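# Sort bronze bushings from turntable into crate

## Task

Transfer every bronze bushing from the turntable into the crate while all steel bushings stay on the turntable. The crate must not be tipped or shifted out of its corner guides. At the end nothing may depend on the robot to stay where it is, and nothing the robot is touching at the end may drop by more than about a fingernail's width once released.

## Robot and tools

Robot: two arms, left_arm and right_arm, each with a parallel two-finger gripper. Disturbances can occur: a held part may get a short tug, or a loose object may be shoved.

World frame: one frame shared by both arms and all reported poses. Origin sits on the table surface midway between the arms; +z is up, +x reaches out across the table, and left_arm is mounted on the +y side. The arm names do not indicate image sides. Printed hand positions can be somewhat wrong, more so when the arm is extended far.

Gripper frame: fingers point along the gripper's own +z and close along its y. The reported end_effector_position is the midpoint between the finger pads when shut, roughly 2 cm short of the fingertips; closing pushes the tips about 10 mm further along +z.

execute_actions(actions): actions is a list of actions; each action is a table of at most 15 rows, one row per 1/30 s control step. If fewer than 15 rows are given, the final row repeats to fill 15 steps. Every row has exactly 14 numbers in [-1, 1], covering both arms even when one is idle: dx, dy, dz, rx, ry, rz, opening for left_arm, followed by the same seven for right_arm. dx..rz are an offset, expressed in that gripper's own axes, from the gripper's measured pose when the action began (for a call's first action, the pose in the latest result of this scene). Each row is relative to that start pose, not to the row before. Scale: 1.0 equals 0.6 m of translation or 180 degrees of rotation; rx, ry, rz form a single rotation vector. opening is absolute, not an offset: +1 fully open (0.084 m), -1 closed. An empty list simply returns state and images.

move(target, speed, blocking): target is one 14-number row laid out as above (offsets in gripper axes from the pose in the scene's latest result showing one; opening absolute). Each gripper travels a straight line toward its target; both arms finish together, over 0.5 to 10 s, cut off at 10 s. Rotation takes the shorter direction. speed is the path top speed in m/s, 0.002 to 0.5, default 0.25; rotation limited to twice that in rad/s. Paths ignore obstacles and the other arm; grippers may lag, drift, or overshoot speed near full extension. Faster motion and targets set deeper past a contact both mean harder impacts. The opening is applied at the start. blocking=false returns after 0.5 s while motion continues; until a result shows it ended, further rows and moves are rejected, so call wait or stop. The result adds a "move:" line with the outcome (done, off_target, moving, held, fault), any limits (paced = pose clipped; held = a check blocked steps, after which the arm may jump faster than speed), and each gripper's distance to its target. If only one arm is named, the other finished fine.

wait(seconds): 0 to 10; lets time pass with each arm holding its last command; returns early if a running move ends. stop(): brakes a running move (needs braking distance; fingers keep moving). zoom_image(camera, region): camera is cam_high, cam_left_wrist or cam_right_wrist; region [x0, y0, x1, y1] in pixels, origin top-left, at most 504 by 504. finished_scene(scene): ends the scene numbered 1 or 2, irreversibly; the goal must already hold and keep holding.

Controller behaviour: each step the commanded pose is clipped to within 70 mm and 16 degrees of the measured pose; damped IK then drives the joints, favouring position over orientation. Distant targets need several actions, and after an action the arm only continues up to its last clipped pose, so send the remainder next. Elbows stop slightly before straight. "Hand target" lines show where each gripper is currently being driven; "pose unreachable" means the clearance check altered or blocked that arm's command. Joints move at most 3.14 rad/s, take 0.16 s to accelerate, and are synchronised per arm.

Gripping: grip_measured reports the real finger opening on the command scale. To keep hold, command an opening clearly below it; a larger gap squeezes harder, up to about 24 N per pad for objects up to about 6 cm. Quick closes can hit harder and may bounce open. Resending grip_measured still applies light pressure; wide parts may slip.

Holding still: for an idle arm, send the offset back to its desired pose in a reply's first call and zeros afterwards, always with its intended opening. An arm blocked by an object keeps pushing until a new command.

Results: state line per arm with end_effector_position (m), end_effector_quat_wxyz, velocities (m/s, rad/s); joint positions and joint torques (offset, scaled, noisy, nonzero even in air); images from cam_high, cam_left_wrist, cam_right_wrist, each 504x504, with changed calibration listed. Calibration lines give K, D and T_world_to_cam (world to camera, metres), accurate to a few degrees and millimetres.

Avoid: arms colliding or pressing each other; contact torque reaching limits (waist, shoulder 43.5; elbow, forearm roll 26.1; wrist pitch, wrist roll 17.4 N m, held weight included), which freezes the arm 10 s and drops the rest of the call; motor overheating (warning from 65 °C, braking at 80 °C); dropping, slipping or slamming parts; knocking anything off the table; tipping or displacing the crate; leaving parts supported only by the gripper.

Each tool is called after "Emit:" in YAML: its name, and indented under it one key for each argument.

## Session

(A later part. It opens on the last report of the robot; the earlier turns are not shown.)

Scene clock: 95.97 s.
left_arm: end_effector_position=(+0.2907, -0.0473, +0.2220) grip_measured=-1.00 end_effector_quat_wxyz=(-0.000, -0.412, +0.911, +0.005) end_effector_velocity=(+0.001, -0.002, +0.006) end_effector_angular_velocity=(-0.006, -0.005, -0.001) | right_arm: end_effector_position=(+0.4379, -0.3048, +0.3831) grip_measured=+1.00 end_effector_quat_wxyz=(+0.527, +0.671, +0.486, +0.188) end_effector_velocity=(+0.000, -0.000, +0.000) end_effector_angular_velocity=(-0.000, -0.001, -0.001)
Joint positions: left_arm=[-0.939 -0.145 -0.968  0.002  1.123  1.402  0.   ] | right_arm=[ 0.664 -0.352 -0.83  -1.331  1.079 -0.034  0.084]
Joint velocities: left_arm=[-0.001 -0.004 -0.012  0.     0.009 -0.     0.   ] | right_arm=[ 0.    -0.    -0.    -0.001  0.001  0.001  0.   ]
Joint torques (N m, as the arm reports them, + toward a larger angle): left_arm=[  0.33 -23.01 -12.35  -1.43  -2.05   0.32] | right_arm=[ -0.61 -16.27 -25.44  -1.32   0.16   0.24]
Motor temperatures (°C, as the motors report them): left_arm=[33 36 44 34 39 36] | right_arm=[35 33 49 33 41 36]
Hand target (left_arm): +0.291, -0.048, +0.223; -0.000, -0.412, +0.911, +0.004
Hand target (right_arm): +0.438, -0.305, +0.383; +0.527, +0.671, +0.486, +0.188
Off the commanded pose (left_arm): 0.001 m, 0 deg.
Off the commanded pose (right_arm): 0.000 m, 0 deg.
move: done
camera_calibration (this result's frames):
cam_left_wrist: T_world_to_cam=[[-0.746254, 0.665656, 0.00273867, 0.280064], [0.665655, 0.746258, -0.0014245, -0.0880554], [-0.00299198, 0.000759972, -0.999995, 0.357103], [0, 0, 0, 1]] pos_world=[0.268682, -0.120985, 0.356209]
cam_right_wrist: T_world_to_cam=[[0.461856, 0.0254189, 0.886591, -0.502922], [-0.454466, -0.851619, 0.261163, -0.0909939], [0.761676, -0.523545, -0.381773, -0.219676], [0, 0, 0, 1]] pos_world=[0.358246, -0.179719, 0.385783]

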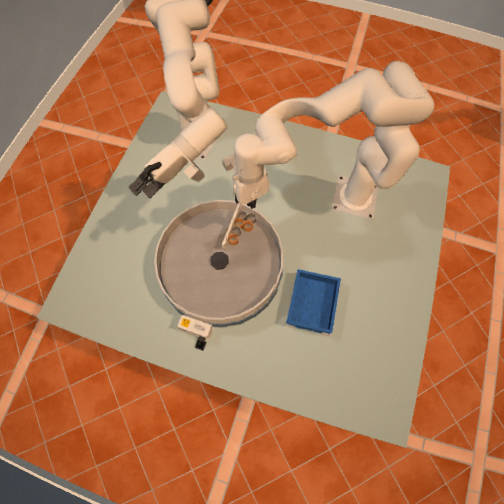

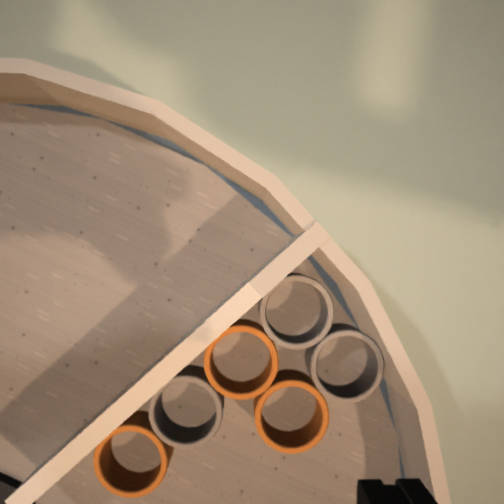

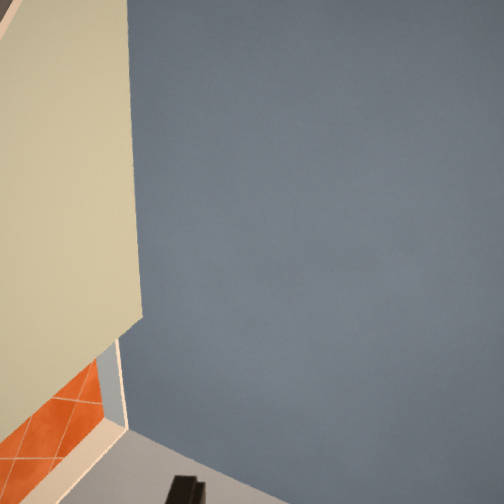

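Emit:
move:
  target: [0,-0.027,0.2,0,0,0,0.25, 0,0,0,0,0,0,1]
  speed: 0.15

Emit:
move:
  target: [0,0,0.03,0,0,0,0.25, 0,0,0,0,0,0,1]
  speed: 0.05

Scene clock: 108.07 s.
left_arm: end_effector_position=(+0.3023, -0.0575, +0.1025) grip_measured=+0.24 end_effector_quat_wxyz=(-0.000, -0.412, +0.911, +0.005) end_effector_velocity=(-0.001, +0.001, -0.004) end_effector_angular_velocity=(+0.004, +0.004, +0.001) | right_arm: end_effector_position=(+0.4379, -0.3048, +0.3831) grip_measured=+1.00 end_effector_quat_wxyz=(+0.527, +0.671, +0.486, +0.188) end_effector_velocity=(+0.000, -0.000, +0.001) end_effector_angular_velocity=(-0.002, -0.001, -0.000)
Joint positions: left_arm=[-0.933  0.074 -0.843  0.002  0.779  1.408  0.054] | right_arm=[ 0.664 -0.352 -0.83  -1.331  1.079 -0.034  0.084]
Joint velocities: left_arm=[ 0.     0.007  0.003 -0.001 -0.004 -0.    -0.   ] | right_arm=[-0.    -0.    -0.    -0.002  0.001  0.     0.   ]
Joint torques (N m, as the arm reports them, + toward a larger angle): left_arm=[  0.15 -25.52 -11.02  -1.41  -2.23   0.15] | right_arm=[ -0.94 -16.27 -25.5   -1.25   0.11   0.27]
Motor temperatures (°C, as the motors report them): left_arm=[33 36 45 34 39 36] | right_arm=[35 33 49 33 41 36]
Hand target (left_arm): +0.302, -0.057, +0.102; -0.001, -0.412, +0.911, +0.005
Hand target (right_arm): +0.438, -0.305, +0.383; +0.527, +0.671, +0.486, +0.188
Off the commanded pose (left_arm): 0.001 m, 0 deg.
Off the commanded pose (right_arm): 0.000 m, 0 deg.
move: done
camera_calibration (this result's frames):
cam_left_wrist: T_world_to_cam=[[-0.745952, 0.665997, 0.00169794, 0.295895], [0.665995, 0.745954, -0.00192159, -0.0884388], [-0.00254636, -0.000302592, -0.999997, 0.237439], [0, 0, 0, 1]] pos_world=[0.280228, -0.131022, 0.236766]
cam_right_wrist: T_world_to_cam=[[0.461856, 0.0254189, 0.886591, -0.502922], [-0.454466, -0.851619, 0.261163, -0.0909939], [0.761676, -0.523545, -0.381773, -0.219676], [0, 0, 0, 1]] pos_world=[0.358246, -0.179719, 0.385783]

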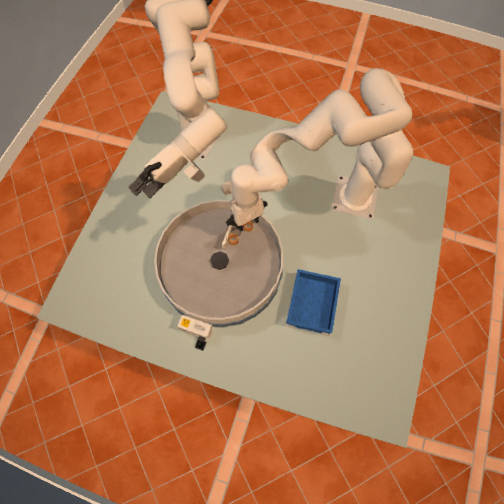

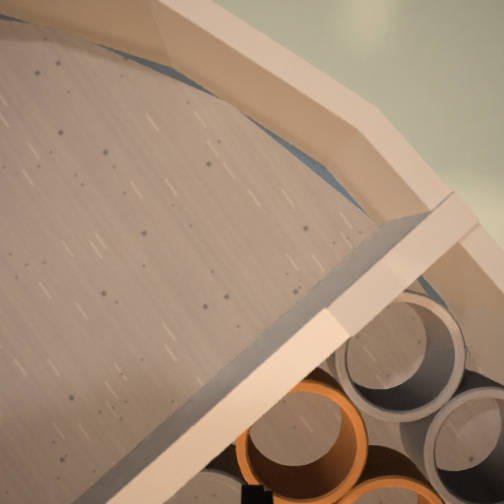

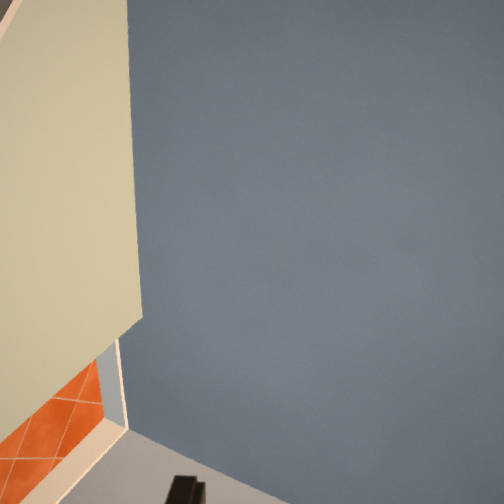

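Scene clock: 108.87 s.
left_arm: end_effector_position=(+0.3078, -0.0643, +0.0954) grip_measured=+0.25 end_effector_quat_wxyz=(+0.003, -0.412, +0.911, -0.009) end_effector_velocity=(+0.000, -0.002, -0.000) end_effector_angular_velocity=(-0.002, -0.001, -0.002) | right_arm: end_effector_position=(+0.4379, -0.3048, +0.3831) grip_measured=+1.00 end_effector_quat_wxyz=(+0.527, +0.671, +0.486, +0.188) end_effector_velocity=(+0.000, +0.000, -0.000) end_effector_angular_velocity=(+0.000, +0.001, +0.002)
Joint positions: left_arm=[-0.933  0.098 -0.843  0.002  0.726  1.408  0.055] | right_arm=[ 0.664 -0.352 -0.83  -1.331  1.079 -0.034  0.084]
Joint velocities: left_arm=[-0.003  0.005 -0.005 -0.001 -0.002 -0.001 -0.   ] | right_arm=[ 0.    -0.     0.     0.    -0.002 -0.001  0.   ]
Joint torques (N m, as the arm reports them, + toward a larger angle): left_arm=[-0.2   2.74  1.93 -1.01  0.21  0.01] | right_arm=[ -1.02 -16.5  -25.23  -1.23   0.08   0.2 ]
Motor temperatures (°C, as the motors report them): left_arm=[33 36 45 34 39 36] | right_arm=[35 33 49 33 41 36]
Hand target (left_arm): +0.302, -0.057, +0.085; -0.000, -0.412, +0.911, +0.005
Hand target (right_arm): +0.438, -0.305, +0.383; +0.527, +0.671, +0.486, +0.188
Off the commanded pose (left_arm): 0.014 m, 2 deg.
Off the commanded pose (right_arm): 0.000 m, 0 deg.
move: off_target (left_arm)
camera_calibration (this result's frames):
cam_left_wrist: T_world_to_cam=[[-0.745786, 0.665704, -0.0253192, 0.307111], [0.666024, 0.745903, -0.00634596, -0.0866143], [0.0146611, -0.0215959, -0.999659, 0.223684], [0, 0, 0, 1]] pos_world=[0.283447, -0.135008, 0.230834]
cam_right_wrist: T_world_to_cam=[[0.461856, 0.025419, 0.886591, -0.502922], [-0.454466, -0.851619, 0.261164, -0.090994], [0.761675, -0.523545, -0.381773, -0.219676], [0, 0, 0, 1]] pos_world=[0.358246, -0.179719, 0.385783]

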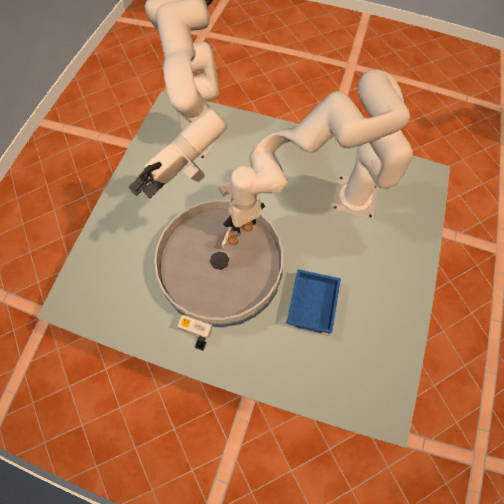

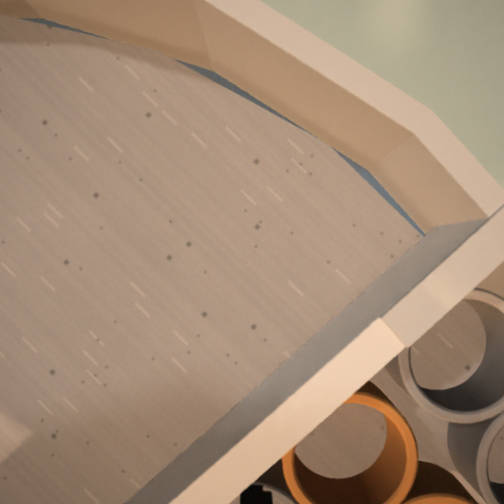

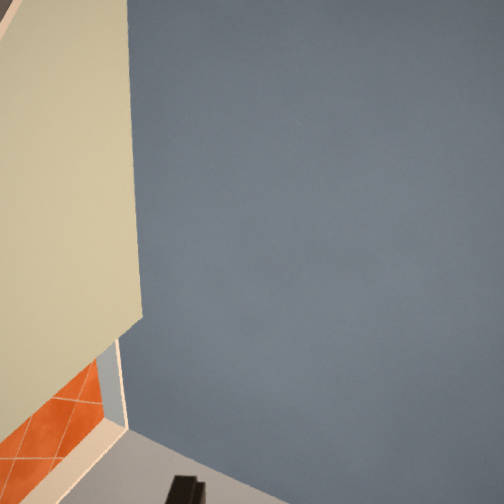

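Emit:
move:
  target: [0,0,-0.15,0,0,0,-1, 0,0,0,0,0,0,1]

Scene clock: 112.87 s.
left_arm: end_effector_position=(+0.3065, -0.0625, +0.1844) grip_measured=-1.00 end_effector_quat_wxyz=(+0.003, -0.412, +0.911, -0.008) end_effector_velocity=(+0.002, -0.002, +0.007) end_effector_angular_velocity=(-0.008, -0.007, -0.000) | right_arm: end_effector_position=(+0.4379, -0.3048, +0.3831) grip_measured=+1.00 end_effector_quat_wxyz=(+0.527, +0.671, +0.486, +0.188) end_effector_velocity=(-0.000, +0.000, +0.000) end_effector_angular_velocity=(+0.002, +0.001, +0.000)
Joint positions: left_arm=[-0.933 -0.054 -0.948  0.002  0.985  1.408  0.   ] | right_arm=[ 0.664 -0.352 -0.83  -1.331  1.079 -0.034  0.084]
Joint velocities: left_arm=[ 0.    -0.006 -0.011  0.     0.007  0.001  0.   ] | right_arm=[-0.    -0.    -0.     0.002 -0.001 -0.001  0.   ]
Joint torques (N m, as the arm reports them, + toward a larger angle): left_arm=[  0.03 -24.37 -12.08  -1.1   -2.01  -0.03] | right_arm=[ -0.73 -16.45 -25.26  -0.92   0.1    0.14]
Motor temperatures (°C, as the motors report them): left_arm=[33 36 43 34 39 36] | right_arm=[35 33 49 33 41 36]
Hand target (left_arm): +0.307, -0.063, +0.185; +0.003, -0.412, +0.911, -0.009
Hand target (right_arm): +0.438, -0.305, +0.383; +0.527, +0.671, +0.486, +0.188
Off the commanded pose (left_arm): 0.001 m, 0 deg.
Off the commanded pose (right_arm): 0.000 m, 0 deg.
move: done
camera_calibration (this result's frames):
cam_left_wrist: T_world_to_cam=[[-0.746025, 0.665503, -0.0235056, 0.306873], [0.665777, 0.746129, -0.00577345, -0.0864858], [0.013696, -0.0199566, -0.999707, 0.313088], [0, 0, 0, 1]] pos_world=[0.282227, -0.133447, 0.31971]
cam_right_wrist: T_world_to_cam=[[0.461856, 0.0254191, 0.88659, -0.502922], [-0.454466, -0.851619, 0.261164, -0.090994], [0.761675, -0.523545, -0.381773, -0.219676], [0, 0, 0, 1]] pos_world=[0.358246, -0.179719, 0.385783]

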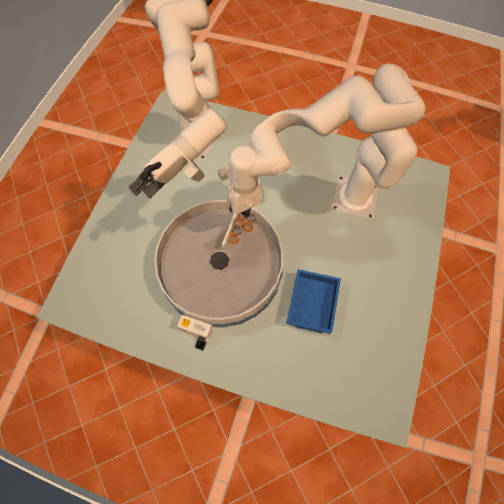

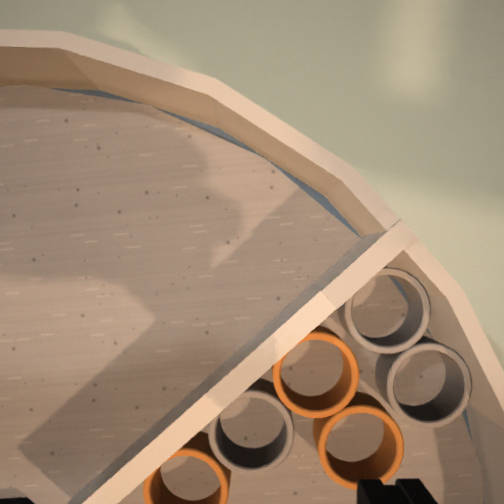

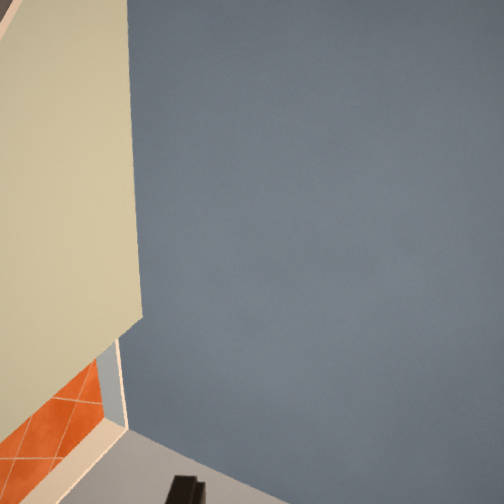

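Emit:
move:
  target: [-0.003,0.013,0.16,0,0,0,-1, 0,0,0,0,0,0,1]
  speed: 0.08

Scene clock: 118.53 s.
left_arm: end_effector_position=(+0.3087, -0.0635, +0.0983) grip_measured=-1.00 end_effector_quat_wxyz=(+0.006, -0.412, +0.911, -0.020) end_effector_velocity=(+0.000, -0.002, +0.000) end_effector_angular_velocity=(-0.000, +0.002, -0.000) | right_arm: end_effector_position=(+0.4379, -0.3048, +0.3831) grip_measured=+1.00 end_effector_quat_wxyz=(+0.527, +0.671, +0.486, +0.188) end_effector_velocity=(+0.000, -0.000, +0.000) end_effector_angular_velocity=(-0.000, -0.001, -0.001)
Joint positions: left_arm=[-0.93   0.078 -0.82   0.003  0.7    1.409  0.   ] | right_arm=[ 0.664 -0.352 -0.83  -1.331  1.079 -0.034  0.084]
Joint velocities: left_arm=[-0.001  0.004 -0.006 -0.003  0.004  0.001  0.   ] | right_arm=[-0.    -0.    -0.001 -0.     0.001  0.     0.   ]
Joint torques (N m, as the arm reports them, + toward a larger angle): left_arm=[-3.9   1.75  1.62 -1.96  1.11  0.2 ] | right_arm=[ -0.87 -16.3  -25.31  -1.08   0.18   0.21]
Motor temperatures (°C, as the motors report them): left_arm=[33 36 44 34 39 36] | right_arm=[35 33 49 33 41 36]
Hand target (left_arm): +0.303, -0.057, +0.088; +0.003, -0.412, +0.911, -0.008
Hand target (right_arm): +0.438, -0.305, +0.383; +0.527, +0.671, +0.486, +0.188
Off the commanded pose (left_arm): 0.013 m, 1 deg.
Off the commanded pose (right_arm): 0.000 m, 0 deg.
move: off_target (left_arm)
camera_calibration (this result's frames):
cam_left_wrist: T_world_to_cam=[[-0.745768, 0.664402, -0.0489824, 0.30948], [0.665522, 0.746316, -0.00962277, -0.0872779], [0.030163, -0.0397752, -0.998753, 0.220591], [0, 0, 0, 1]] pos_world=[0.282232, -0.131708, 0.234635]
cam_right_wrist: T_world_to_cam=[[0.461856, 0.025419, 0.88659, -0.502922], [-0.454466, -0.851619, 0.261164, -0.090994], [0.761675, -0.523545, -0.381773, -0.219676], [0, 0, 0, 1]] pos_world=[0.358246, -0.179719, 0.385783]

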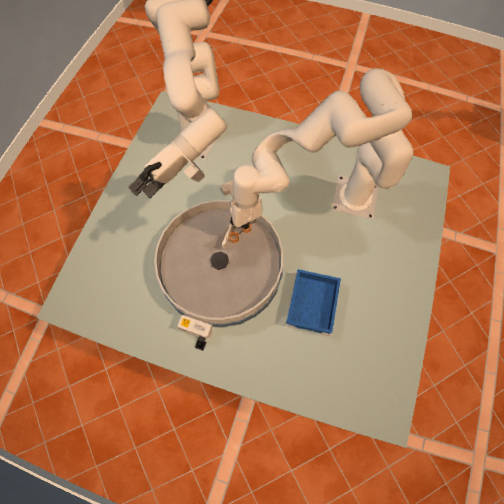

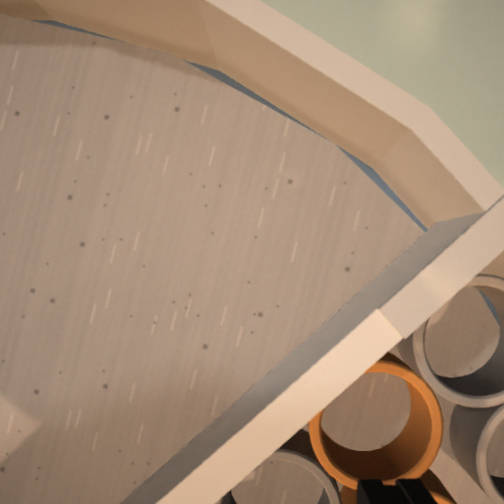

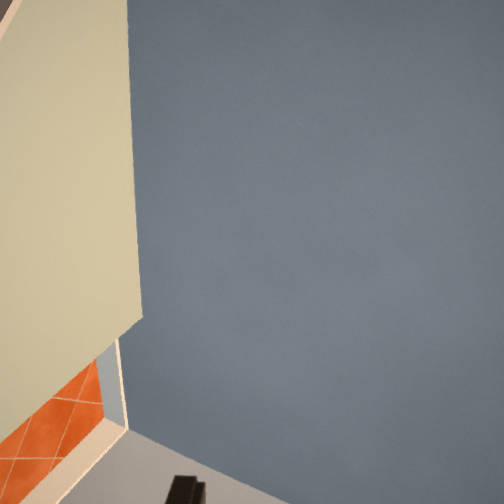

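Emit:
move:
  target: [-0.09,0,-0.05,0,0,0,0.4, 0,0,0,0,0,0,1]

Emit:
move:
  target: [0,0,0.09,0,0,0,0.4, 0,0,0,0,0,0,1]
  speed: 0.08

Scene clock: 129.90 s.
left_arm: end_effector_position=(+0.3430, -0.0219, +0.1274) grip_measured=+0.39 end_effector_quat_wxyz=(+0.006, -0.412, +0.911, -0.019) end_effector_velocity=(+0.001, -0.001, +0.003) end_effector_angular_velocity=(-0.004, -0.004, -0.006) | right_arm: end_effector_position=(+0.4379, -0.3048, +0.3831) grip_measured=+1.00 end_effector_quat_wxyz=(+0.527, +0.671, +0.486, +0.188) end_effector_velocity=(-0.000, -0.000, +0.000) end_effector_angular_velocity=(+0.001, +0.000, -0.000)
Joint positions: left_arm=[-0.809  0.    -0.824 -0.004  0.783  1.536  0.061] | right_arm=[ 0.664 -0.352 -0.83  -1.331  1.079 -0.034  0.084]
Joint velocities: left_arm=[ 0.001 -0.005 -0.004 -0.001  0.003  0.007 -0.   ] | right_arm=[-0.    -0.001  0.     0.001 -0.    -0.     0.   ]
Joint torques (N m, as the arm reports them, + toward a larger angle): left_arm=[  0.19 -24.92 -11.48  -0.98  -2.16   0.05] | right_arm=[ -0.52 -16.29 -25.5   -1.43   0.07   0.09]
Motor temperatures (°C, as the motors report them): left_arm=[33 36 41 34 39 36] | right_arm=[35 33 49 33 41 36]
Hand target (left_arm): +0.343, -0.022, +0.128; +0.006, -0.412, +0.911, -0.020
Hand target (right_arm): +0.438, -0.305, +0.383; +0.527, +0.671, +0.486, +0.188
Off the commanded pose (left_arm): 0.001 m, 0 deg.
Off the commanded pose (right_arm): 0.000 m, 0 deg.
move: done
camera_calibration (this result's frames):
cam_left_wrist: T_world_to_cam=[[-0.745645, 0.66464, -0.0476256, 0.308673], [0.665698, 0.746163, -0.00932534, -0.140996], [0.0293385, -0.0386576, -0.998822, 0.250541], [0, 0, 0, 1]] pos_world=[0.31667, -0.0902647, 0.263632]
cam_right_wrist: T_world_to_cam=[[0.461856, 0.0254192, 0.88659, -0.502921], [-0.454466, -0.851619, 0.261164, -0.090994], [0.761675, -0.523545, -0.381773, -0.219676], [0, 0, 0, 1]] pos_world=[0.358246, -0.179719, 0.385783]

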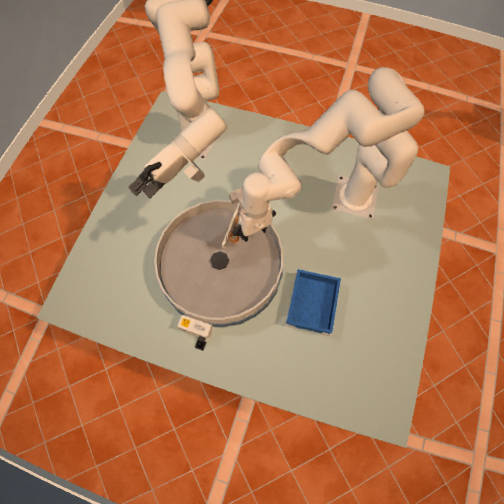

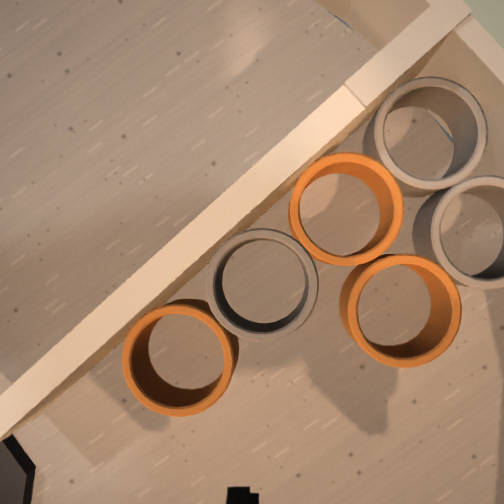

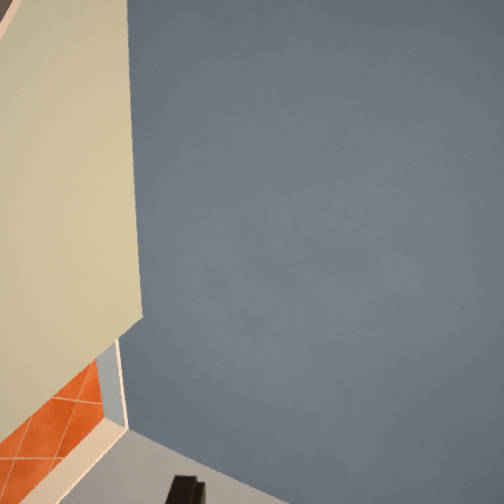

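Scene clock: 130.97 s.
left_arm: end_effector_position=(+0.3446, -0.0238, +0.0739) grip_measured=+0.39 end_effector_quat_wxyz=(+0.006, -0.412, +0.911, -0.020) end_effector_velocity=(+0.000, -0.000, -0.002) end_effector_angular_velocity=(-0.001, -0.001, -0.000) | right_arm: end_effector_position=(+0.4379, -0.3048, +0.3831) grip_measured=+1.00 end_effector_quat_wxyz=(+0.527, +0.671, +0.486, +0.188) end_effector_velocity=(+0.000, -0.000, +0.000) end_effector_angular_velocity=(+0.000, -0.001, +0.000)
Joint positions: left_arm=[-0.81   0.119 -0.787 -0.006  0.626  1.537  0.061] | right_arm=[ 0.664 -0.352 -0.83  -1.331  1.079 -0.034  0.084]
Joint velocities: left_arm=[ 0.     0.005  0.     0.    -0.006  0.    -0.   ] | right_arm=[-0. -0. -0. -0. -0.  0.  0.]
Joint torques (N m, as the arm reports them, + toward a larger angle): left_arm=[  0.3  -26.06 -10.17  -1.07  -2.16   0.07] | right_arm=[ -0.75 -16.47 -25.21  -1.14   0.11   0.41]
Motor temperatures (°C, as the motors report them): left_arm=[33 36 41 34 39 36] | right_arm=[35 33 49 33 41 36]
Hand target (left_arm): +0.344, -0.024, +0.073; +0.006, -0.412, +0.911, -0.019
Hand target (right_arm): +0.438, -0.305, +0.383; +0.527, +0.671, +0.486, +0.188
Off the commanded pose (left_arm): 0.001 m, 0 deg.
Off the commanded pose (right_arm): 0.000 m, 0 deg.
move: done
camera_calibration (this result's frames):
cam_left_wrist: T_world_to_cam=[[-0.745515, 0.664732, -0.0483628, 0.308647], [0.665825, 0.746047, -0.00954283, -0.141156], [0.0297375, -0.0393155, -0.998784, 0.196851], [0, 0, 0, 1]] pos_world=[0.318233, -0.0921194, 0.210191]
cam_right_wrist: T_world_to_cam=[[0.461856, 0.0254191, 0.88659, -0.502921], [-0.454466, -0.851618, 0.261164, -0.090994], [0.761675, -0.523545, -0.381773, -0.219676], [0, 0, 0, 1]] pos_world=[0.358246, -0.179719, 0.385783]

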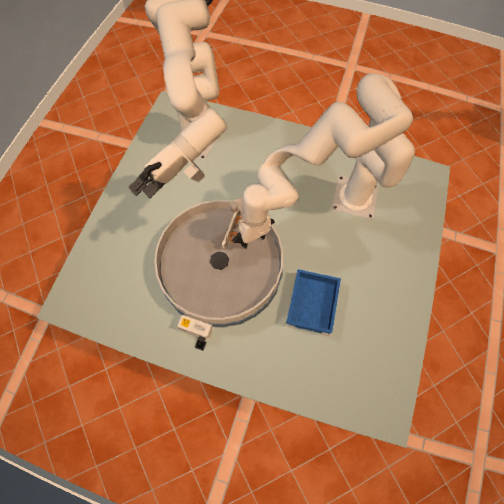

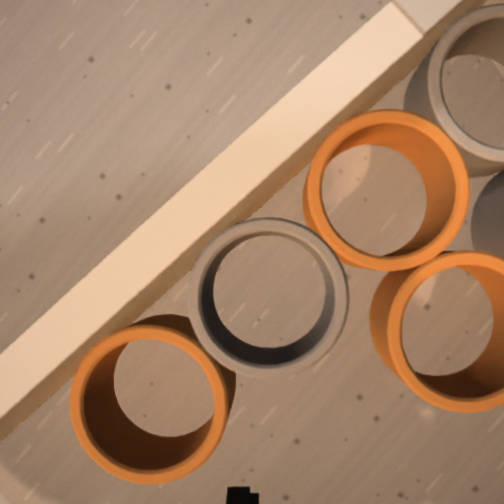

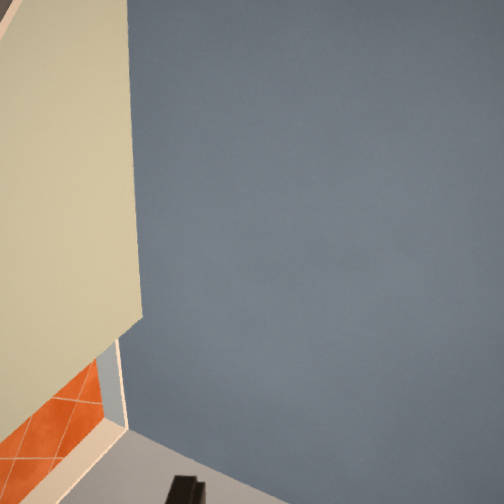

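Emit:
move:
  target: [0.088,0.017,0,0,0,0,0.4, 0,0,0,0,0,0,1]
  speed: 0.08

Emit:
execute_actions:
  actions:
    - [[0,0,0,0,0,0,-1, 0,0,0,0,0,0,1]]

Emit:
move:
  target: [0,0,-0.2,0,0,0,-1, 0,0,0,0,0,0,1]

Scene clock: 152.87 s.
left_arm: end_effector_position=(+0.3339, -0.0272, +0.0735) grip_measured=+0.39 end_effector_quat_wxyz=(+0.008, -0.448, +0.894, -0.019) end_effector_velocity=(+0.001, -0.000, +0.000) end_effector_angular_velocity=(-0.001, -0.002, -0.001) | right_arm: end_effector_position=(+0.4379, -0.3048, +0.3831) grip_measured=+1.00 end_effector_quat_wxyz=(+0.527, +0.671, +0.486, +0.188) end_effector_velocity=(-0.000, +0.000, +0.001) end_effector_angular_velocity=(+0.000, -0.002, +0.002)
Joint positions: left_arm=[-0.834  0.106 -0.768  0.005  0.622  1.424  0.061] | right_arm=[ 0.664 -0.352 -0.83  -1.331  1.079 -0.034  0.084]
Joint velocities: left_arm=[ 0.001  0.    -0.001  0.001 -0.001  0.001  0.   ] | right_arm=[ 0.    -0.002  0.    -0.001 -0.001 -0.     0.   ]
Joint torques (N m, as the arm reports them, + toward a larger angle): left_arm=[  0.39 -26.15 -10.45  -1.18  -2.3    0.1 ] | right_arm=[ -0.45 -16.51 -25.29  -1.33   0.06   0.23]
Motor temperatures (°C, as the motors report them): left_arm=[33 36 43 34 39 36] | right_arm=[35 33 49 33 41 36]
Hand target (left_arm): +0.334, -0.027, +0.074; +0.008, -0.448, +0.894, -0.019
Hand target (right_arm): +0.438, -0.305, +0.383; +0.527, +0.671, +0.486, +0.188
Off the commanded pose (left_arm): 0.043 m, 5 deg.
Off the commanded pose (right_arm): 0.000 m, 0 deg.
TORQUE FAULT: the external load on joint 1 (waist) of the left arm reached its load limit, and that arm stopped for 10 seconds. That time counts as 18 of the actions that you can send in this scene. A torque fault stops only its own arm. That arm's remaining commands of this call were not run. Joint 1 (waist) of that arm moved back by up to 3 degrees. That arm holds there, with its grip as last carried out, and accepts commands again: back off and push less far. That arm stops again, at the same cost, whenever a joint's load reaches its limit.
move: fault (left_arm)
camera_calibration (this result's frames):
cam_left_wrist: T_world_to_cam=[[-0.796373, 0.602967, -0.0471235, 0.318056], [0.603907, 0.797018, -0.00764016, -0.109579], [0.0329515, -0.0345426, -0.99886, 0.195745], [0, 0, 0, 1]] pos_world=[0.313017, -0.0976789, 0.209672]
cam_right_wrist: T_world_to_cam=[[0.461856, 0.0254192, 0.88659, -0.502921], [-0.454466, -0.851619, 0.261164, -0.090994], [0.761676, -0.523545, -0.381773, -0.219676], [0, 0, 0, 1]] pos_world=[0.358246, -0.179719, 0.385783]

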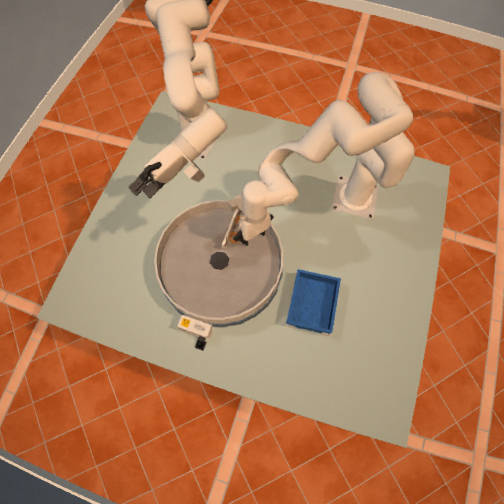

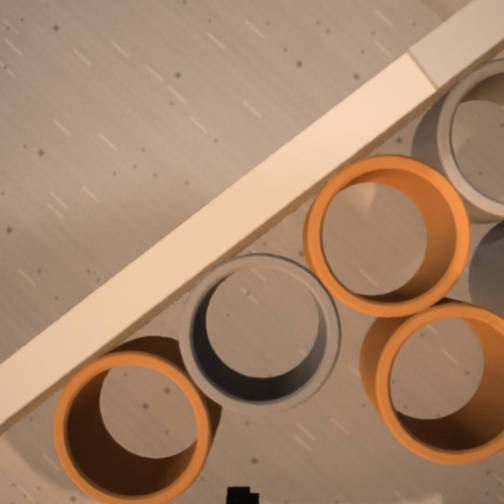

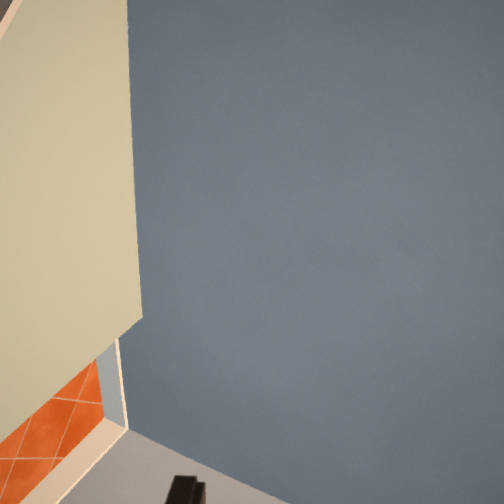

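not run: a fault stop came before this call.

not run: a fault stop came before this call.

Emit:
move:
  target: [0,0.013,0,0,0,0,0.0, 0,0,0,0,0,0,1]

Emit:
move:
  target: [0.06,0,0,0,0,0,0.0, 0,0,0,0,0,0,1]
  speed: 0.05

Emit:
execute_actions:
  actions:
    - [[0,0,0,0,0,0,-1, 0,0,0,0,0,0,1]]

Emit:
move:
  target: [0,0,-0.2,0,0,0,-1, 0,0,0,0,0,0,1]

Scene clock: 161.67 s.
left_arm: end_effector_position=(+0.3285, -0.0237, +0.0747) grip_measured=-0.01 end_effector_quat_wxyz=(+0.008, -0.448, +0.894, -0.020) end_effector_velocity=(-0.003, +0.002, -0.002) end_effector_angular_velocity=(+0.005, +0.005, -0.000) | right_arm: end_effector_position=(+0.4379, -0.3048, +0.3831) grip_measured=+1.00 end_effector_quat_wxyz=(+0.527, +0.671, +0.486, +0.188) end_effector_velocity=(+0.000, +0.000, -0.000) end_effector_angular_velocity=(-0.000, +0.001, -0.000)
Joint positions: left_arm=[-0.837  0.083 -0.741  0.005  0.614  1.421  0.044] | right_arm=[ 0.664 -0.352 -0.83  -1.331  1.079 -0.034  0.084]
Joint velocities: left_arm=[-0.001 -0.002  0.008  0.001  0.001 -0.002  0.   ] | right_arm=[-0.     0.001  0.     0.     0.     0.     0.   ]
Joint torques (N m, as the arm reports them, + toward a larger angle): left_arm=[  2.3  -13.26  -4.44  -0.83  -0.34   0.14] | right_arm=[ -0.75 -16.48 -25.25  -1.09   0.12   0.22]
Motor temperatures (°C, as the motors report them): left_arm=[33 37 44 34 39 36] | right_arm=[35 33 49 33 41 36]
Hand target (left_arm): +0.328, -0.023, +0.073; +0.008, -0.448, +0.894, -0.019
Hand target (right_arm): +0.438, -0.305, +0.383; +0.527, +0.671, +0.486, +0.188
Off the commanded pose (left_arm): 0.002 m, 0 deg.
Off the commanded pose (right_arm): 0.000 m, 0 deg.
move: done
camera_calibration (this result's frames):
cam_left_wrist: T_world_to_cam=[[-0.7961, 0.603013, -0.0509911, 0.31189], [0.604118, 0.796851, -0.00838236, -0.109082], [0.0355776, -0.0374779, -0.998664, 0.196206], [0, 0, 0, 1]] pos_world=[0.307214, -0.0937979, 0.210934]
cam_right_wrist: T_world_to_cam=[[0.461856, 0.0254193, 0.886591, -0.502921], [-0.454466, -0.851619, 0.261164, -0.090994], [0.761676, -0.523545, -0.381773, -0.219676], [0, 0, 0, 1]] pos_world=[0.358246, -0.179719, 0.385783]

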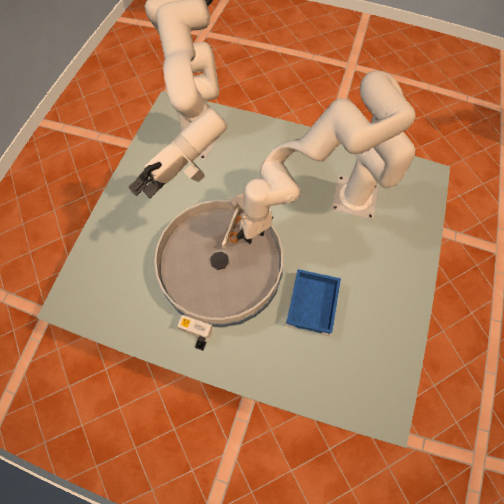

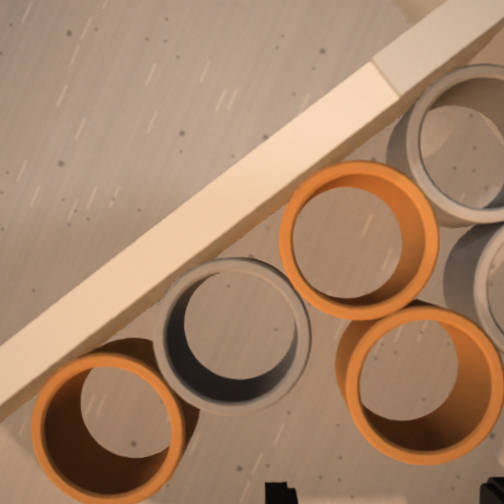

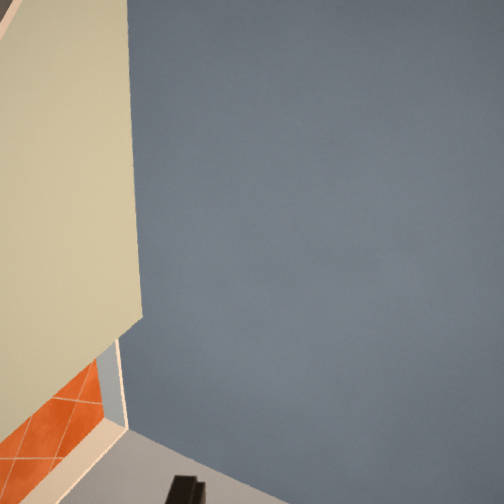

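Scene clock: 162.70 s.
left_arm: end_effector_position=(+0.3122, -0.0448, +0.0747) grip_measured=-0.02 end_effector_quat_wxyz=(+0.008, -0.459, +0.888, -0.018) end_effector_velocity=(+0.002, -0.003, +0.001) end_effector_angular_velocity=(-0.011, -0.004, +0.014) | right_arm: end_effector_position=(+0.4379, -0.3048, +0.3831) grip_measured=+1.00 end_effector_quat_wxyz=(+0.527, +0.671, +0.486, +0.188) end_effector_velocity=(+0.000, -0.000, +0.000) end_effector_angular_velocity=(-0.001, -0.000, -0.000)
Joint positions: left_arm=[-0.899  0.098 -0.762  0.011  0.626  1.331  0.043] | right_arm=[ 0.664 -0.352 -0.83  -1.331  1.079 -0.034  0.084]
Joint velocities: left_arm=[ 0.001  0.001 -0.003 -0.006 -0.009 -0.008 -0.001] | right_arm=[ 0.     0.    -0.    -0.001  0.001  0.     0.   ]
Joint torques (N m, as the arm reports them, + toward a larger angle): left_arm=[-23.13  -2.94  -9.5   -3.71  -9.57   1.56] | right_arm=[ -0.32 -16.26 -25.58  -1.26   0.19   0.25]
Motor temperatures (°C, as the motors report them): left_arm=[33 37 43 34 39 36] | right_arm=[35 33 49 33 41 36]
Hand target (left_arm): +0.307, -0.052, +0.075; +0.008, -0.448, +0.894, -0.020
Hand target (right_arm): +0.438, -0.305, +0.383; +0.527, +0.671, +0.486, +0.188
Off the commanded pose (left_arm): 0.009 m, 1 deg.
Off the commanded pose (right_arm): 0.000 m, 0 deg.
move: off_target (left_arm)
camera_calibration (this result's frames):
cam_left_wrist: T_world_to_cam=[[-0.81012, 0.584441, -0.046196, 0.314898], [0.585316, 0.810774, -0.00707634, -0.0760681], [0.0333188, -0.032772, -0.998907, 0.196972], [0, 0, 0, 1]] pos_world=[0.293067, -0.11591, 0.210765]
cam_right_wrist: T_world_to_cam=[[0.461856, 0.0254192, 0.886591, -0.502921], [-0.454466, -0.851619, 0.261164, -0.090994], [0.761676, -0.523545, -0.381773, -0.219676], [0, 0, 0, 1]] pos_world=[0.358246, -0.179719, 0.385783]

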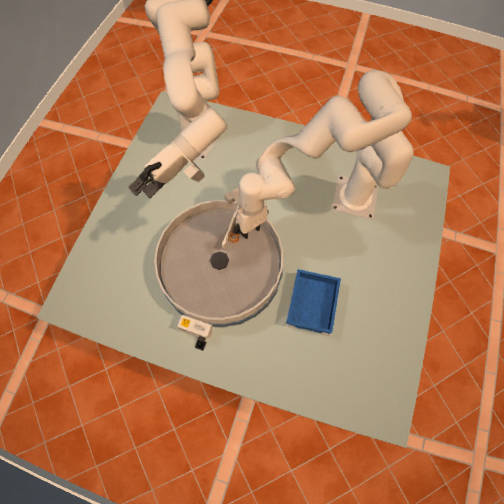

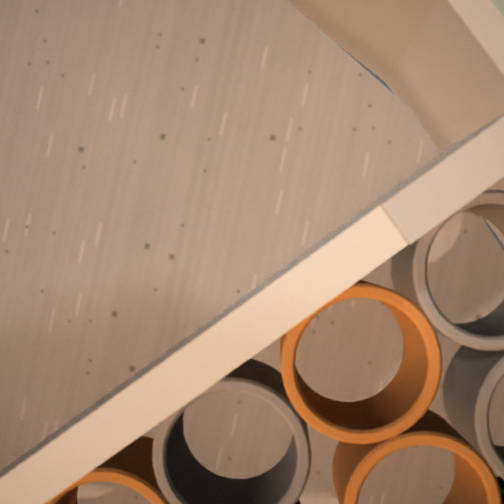

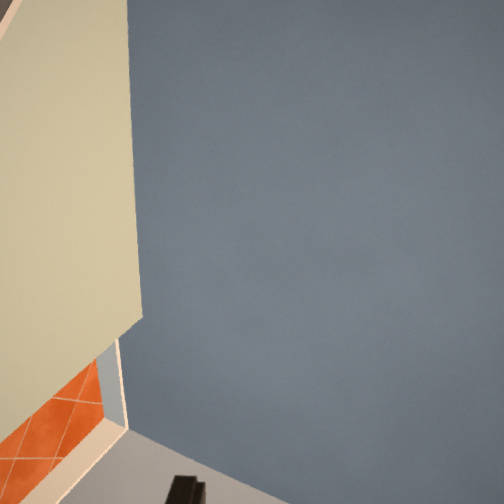

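Scene clock: 163.20 s.
left_arm: end_effector_position=(+0.3125, -0.0463, +0.0754) grip_measured=-0.29 end_effector_quat_wxyz=(+0.008, -0.458, +0.889, -0.020) end_effector_velocity=(+0.002, +0.002, +0.000) end_effector_angular_velocity=(+0.002, -0.002, +0.001) | right_arm: end_effector_position=(+0.4379, -0.3048, +0.3831) grip_measured=+1.00 end_effector_quat_wxyz=(+0.527, +0.671, +0.486, +0.188) end_effector_velocity=(+0.000, -0.000, -0.000) end_effector_angular_velocity=(-0.001, +0.001, -0.002)
Joint positions: left_arm=[-0.9    0.098 -0.764  0.01   0.624  1.331  0.031] | right_arm=[ 0.664 -0.352 -0.83  -1.331  1.079 -0.034  0.084]
Joint velocities: left_arm=[ 0.006  0.001 -0.001  0.004  0.     0.002 -0.   ] | right_arm=[-0.     0.001 -0.     0.001  0.002 -0.     0.   ]
Joint torques (N m, as the arm reports them, + toward a larger angle): left_arm=[-1.54 -7.02 -6.31 -1.1  -4.62  0.3 ] | right_arm=[ -0.88 -16.85 -25.3   -1.27   0.13   0.36]
Motor temperatures (°C, as the motors report them): left_arm=[33 37 43 34 39 36] | right_arm=[35 33 49 33 41 36]
Hand target (left_arm): +0.312, -0.045, +0.075; +0.008, -0.459, +0.888, -0.018
Hand target (right_arm): +0.438, -0.305, +0.383; +0.527, +0.671, +0.486, +0.188
Off the commanded pose (left_arm): 0.002 m, 0 deg.
Off the commanded pose (right_arm): 0.000 m, 0 deg.
camera_calibration (this result's frames):
cam_left_wrist: T_world_to_cam=[[-0.809429, 0.585131, -0.04947, 0.316073], [0.58616, 0.810153, -0.00827362, -0.0752955], [0.0352372, -0.0356943, -0.998741, 0.196845], [0, 0, 0, 1]] pos_world=[0.293038, -0.116917, 0.211611]
cam_right_wrist: T_world_to_cam=[[0.461856, 0.0254194, 0.88659, -0.502921], [-0.454466, -0.851619, 0.261164, -0.0909941], [0.761676, -0.523545, -0.381773, -0.219676], [0, 0, 0, 1]] pos_world=[0.358246, -0.179719, 0.385783]

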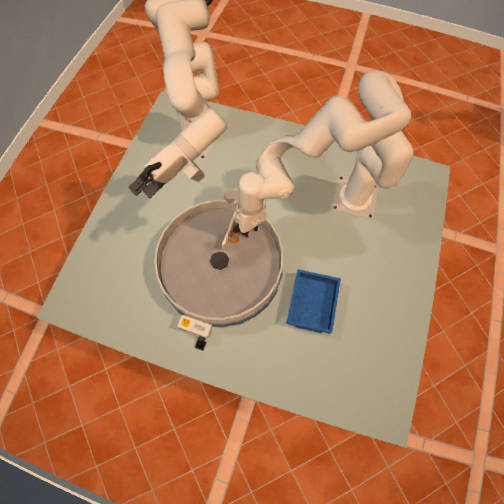

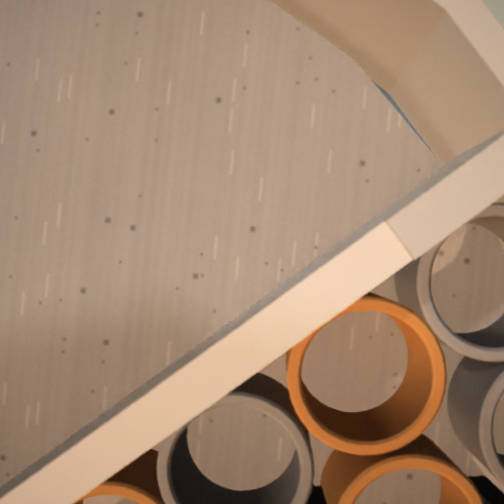

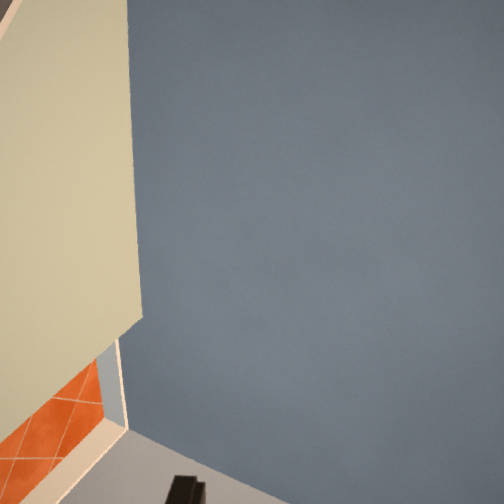

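Scene clock: 164.20 s.
left_arm: end_effector_position=(+0.3084, -0.0423, +0.1942) grip_measured=-0.29 end_effector_quat_wxyz=(+0.008, -0.458, +0.889, -0.019) end_effector_velocity=(+0.001, -0.002, +0.007) end_effector_angular_velocity=(-0.007, -0.007, -0.000) | right_arm: end_effector_position=(+0.4379, -0.3048, +0.3831) grip_measured=+1.00 end_effector_quat_wxyz=(+0.527, +0.671, +0.486, +0.188) end_effector_velocity=(-0.000, +0.000, -0.001) end_effector_angular_velocity=(+0.003, +0.001, -0.001)
Joint positions: left_arm=[-0.902 -0.13  -0.889  0.008  0.979  1.333  0.031] | right_arm=[ 0.664 -0.352 -0.83  -1.331  1.079 -0.034  0.084]
Joint velocities: left_arm=[-0.001 -0.007 -0.011  0.     0.008 -0.     0.   ] | right_arm=[-0.     0.001 -0.     0.002 -0.     0.001  0.   ]
Joint torques (N m, as the arm reports them, + toward a larger angle): left_arm=[  0.14 -22.7  -12.29  -1.48  -2.43   0.33] | right_arm=[ -1.12 -16.35 -25.54  -1.08  -0.01   0.26]
Motor temperatures (°C, as the motors report them): left_arm=[33 37 43 34 40 36] | right_arm=[35 33 49 33 41 36]
Hand target (left_arm): +0.309, -0.043, +0.195; +0.008, -0.458, +0.889, -0.020
Hand target (right_arm): +0.438, -0.305, +0.383; +0.527, +0.671, +0.486, +0.188
Off the commanded pose (left_arm): 0.001 m, 0 deg.
Off the commanded pose (right_arm): 0.000 m, 0 deg.
move: done
camera_calibration (this result's frames):
cam_left_wrist: T_world_to_cam=[[-0.809714, 0.584875, -0.0477877, 0.316059], [0.585818, 0.810408, -0.00748744, -0.0751349], [0.0343483, -0.0340576, -0.998829, 0.31618], [0, 0, 0, 1]] pos_world=[0.289073, -0.113197, 0.330351]
cam_right_wrist: T_world_to_cam=[[0.461856, 0.0254193, 0.886591, -0.502921], [-0.454466, -0.851619, 0.261164, -0.0909941], [0.761676, -0.523545, -0.381773, -0.219676], [0, 0, 0, 1]] pos_world=[0.358246, -0.179719, 0.385783]

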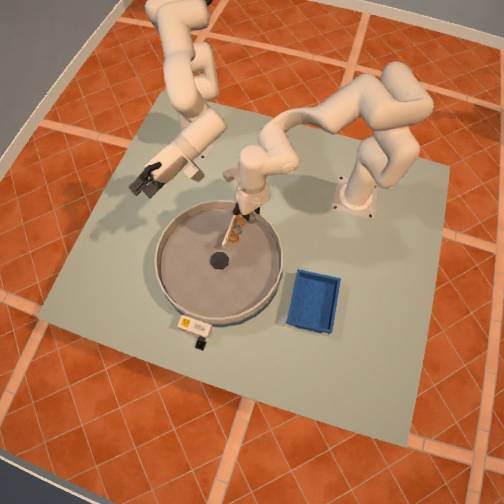

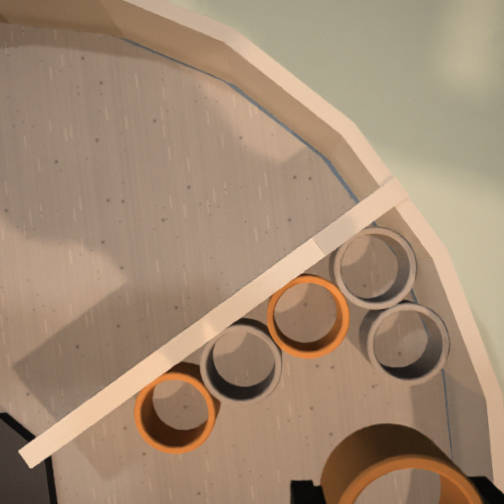

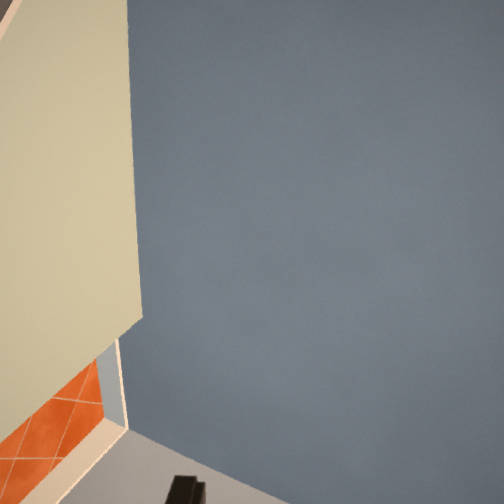

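Emit:
move:
  target: [-0.56,0.08,0,0,0,0,-1, 0,0,0,0,0,0,1]

Scene clock: 175.97 s.
left_arm: end_effector_position=(+0.4639, +0.2585, +0.1911) grip_measured=-0.29 end_effector_quat_wxyz=(+0.008, -0.458, +0.889, -0.018) end_effector_velocity=(+0.000, +0.002, -0.001) end_effector_angular_velocity=(-0.001, +0.003, +0.001) | right_arm: end_effector_position=(+0.4379, -0.3048, +0.3831) grip_measured=+1.00 end_effector_quat_wxyz=(+0.527, +0.671, +0.486, +0.188) end_effector_velocity=(-0.000, +0.000, +0.001) end_effector_angular_velocity=(+0.001, -0.001, +0.001)
Joint positions: left_arm=[-0.097 -0.091 -0.923 -0.028  0.982  2.159  0.031] | right_arm=[ 0.664 -0.352 -0.83  -1.331  1.079 -0.034  0.084]
Joint velocities: left_arm=[ 0.005  0.004 -0.002 -0.001  0.001  0.004 -0.   ] | right_arm=[ 0.    -0.001  0.     0.    -0.001  0.     0.   ]
Joint torques (N m, as the arm reports them, + toward a larger angle): left_arm=[  0.07 -24.15 -12.33  -1.27  -2.4    0.27] | right_arm=[ -0.99 -16.43 -25.62  -1.12   0.17   0.13]
Motor temperatures (°C, as the motors report them): left_arm=[33 37 45 34 39 36] | right_arm=[35 33 50 33 41 36]
Hand target (left_arm): +0.464, +0.259, +0.191; +0.008, -0.458, +0.889, -0.018
Hand target (right_arm): +0.438, -0.305, +0.383; +0.527, +0.671, +0.486, +0.188
Off the commanded pose (left_arm): 0.001 m, 0 deg.
Off the commanded pose (right_arm): 0.000 m, 0 deg.
move: done
camera_calibration (this result's frames):
cam_left_wrist: T_world_to_cam=[[-0.809395, 0.585402, -0.0467354, 0.265365], [0.586297, 0.810065, -0.00709617, -0.410204], [0.0337046, -0.0331444, -0.998882, 0.317997], [0, 0, 0, 1]] pos_world=[0.444568, 0.187487, 0.327133]
cam_right_wrist: T_world_to_cam=[[0.461856, 0.0254193, 0.886591, -0.502921], [-0.454466, -0.851619, 0.261164, -0.090994], [0.761676, -0.523545, -0.381773, -0.219676], [0, 0, 0, 1]] pos_world=[0.358246, -0.179719, 0.385783]

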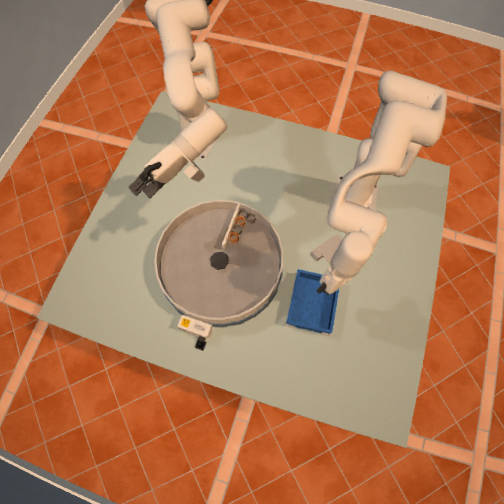

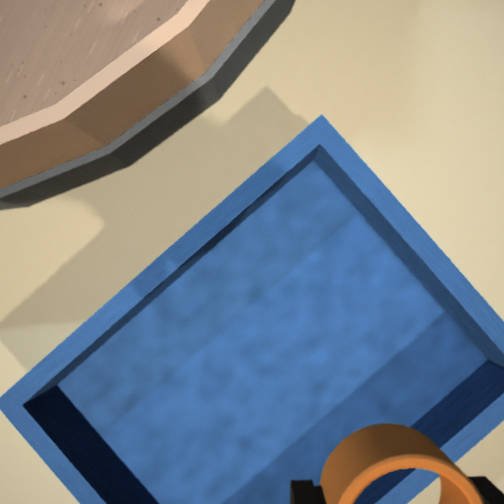

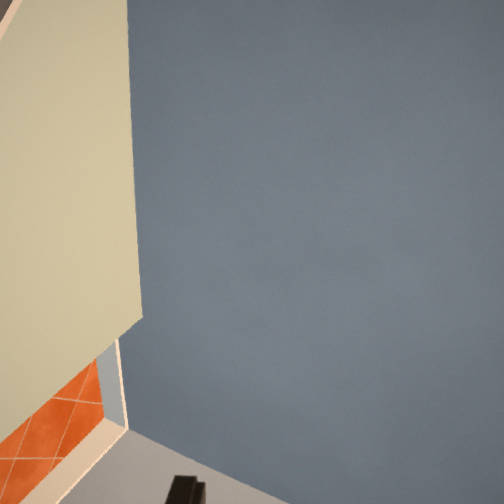

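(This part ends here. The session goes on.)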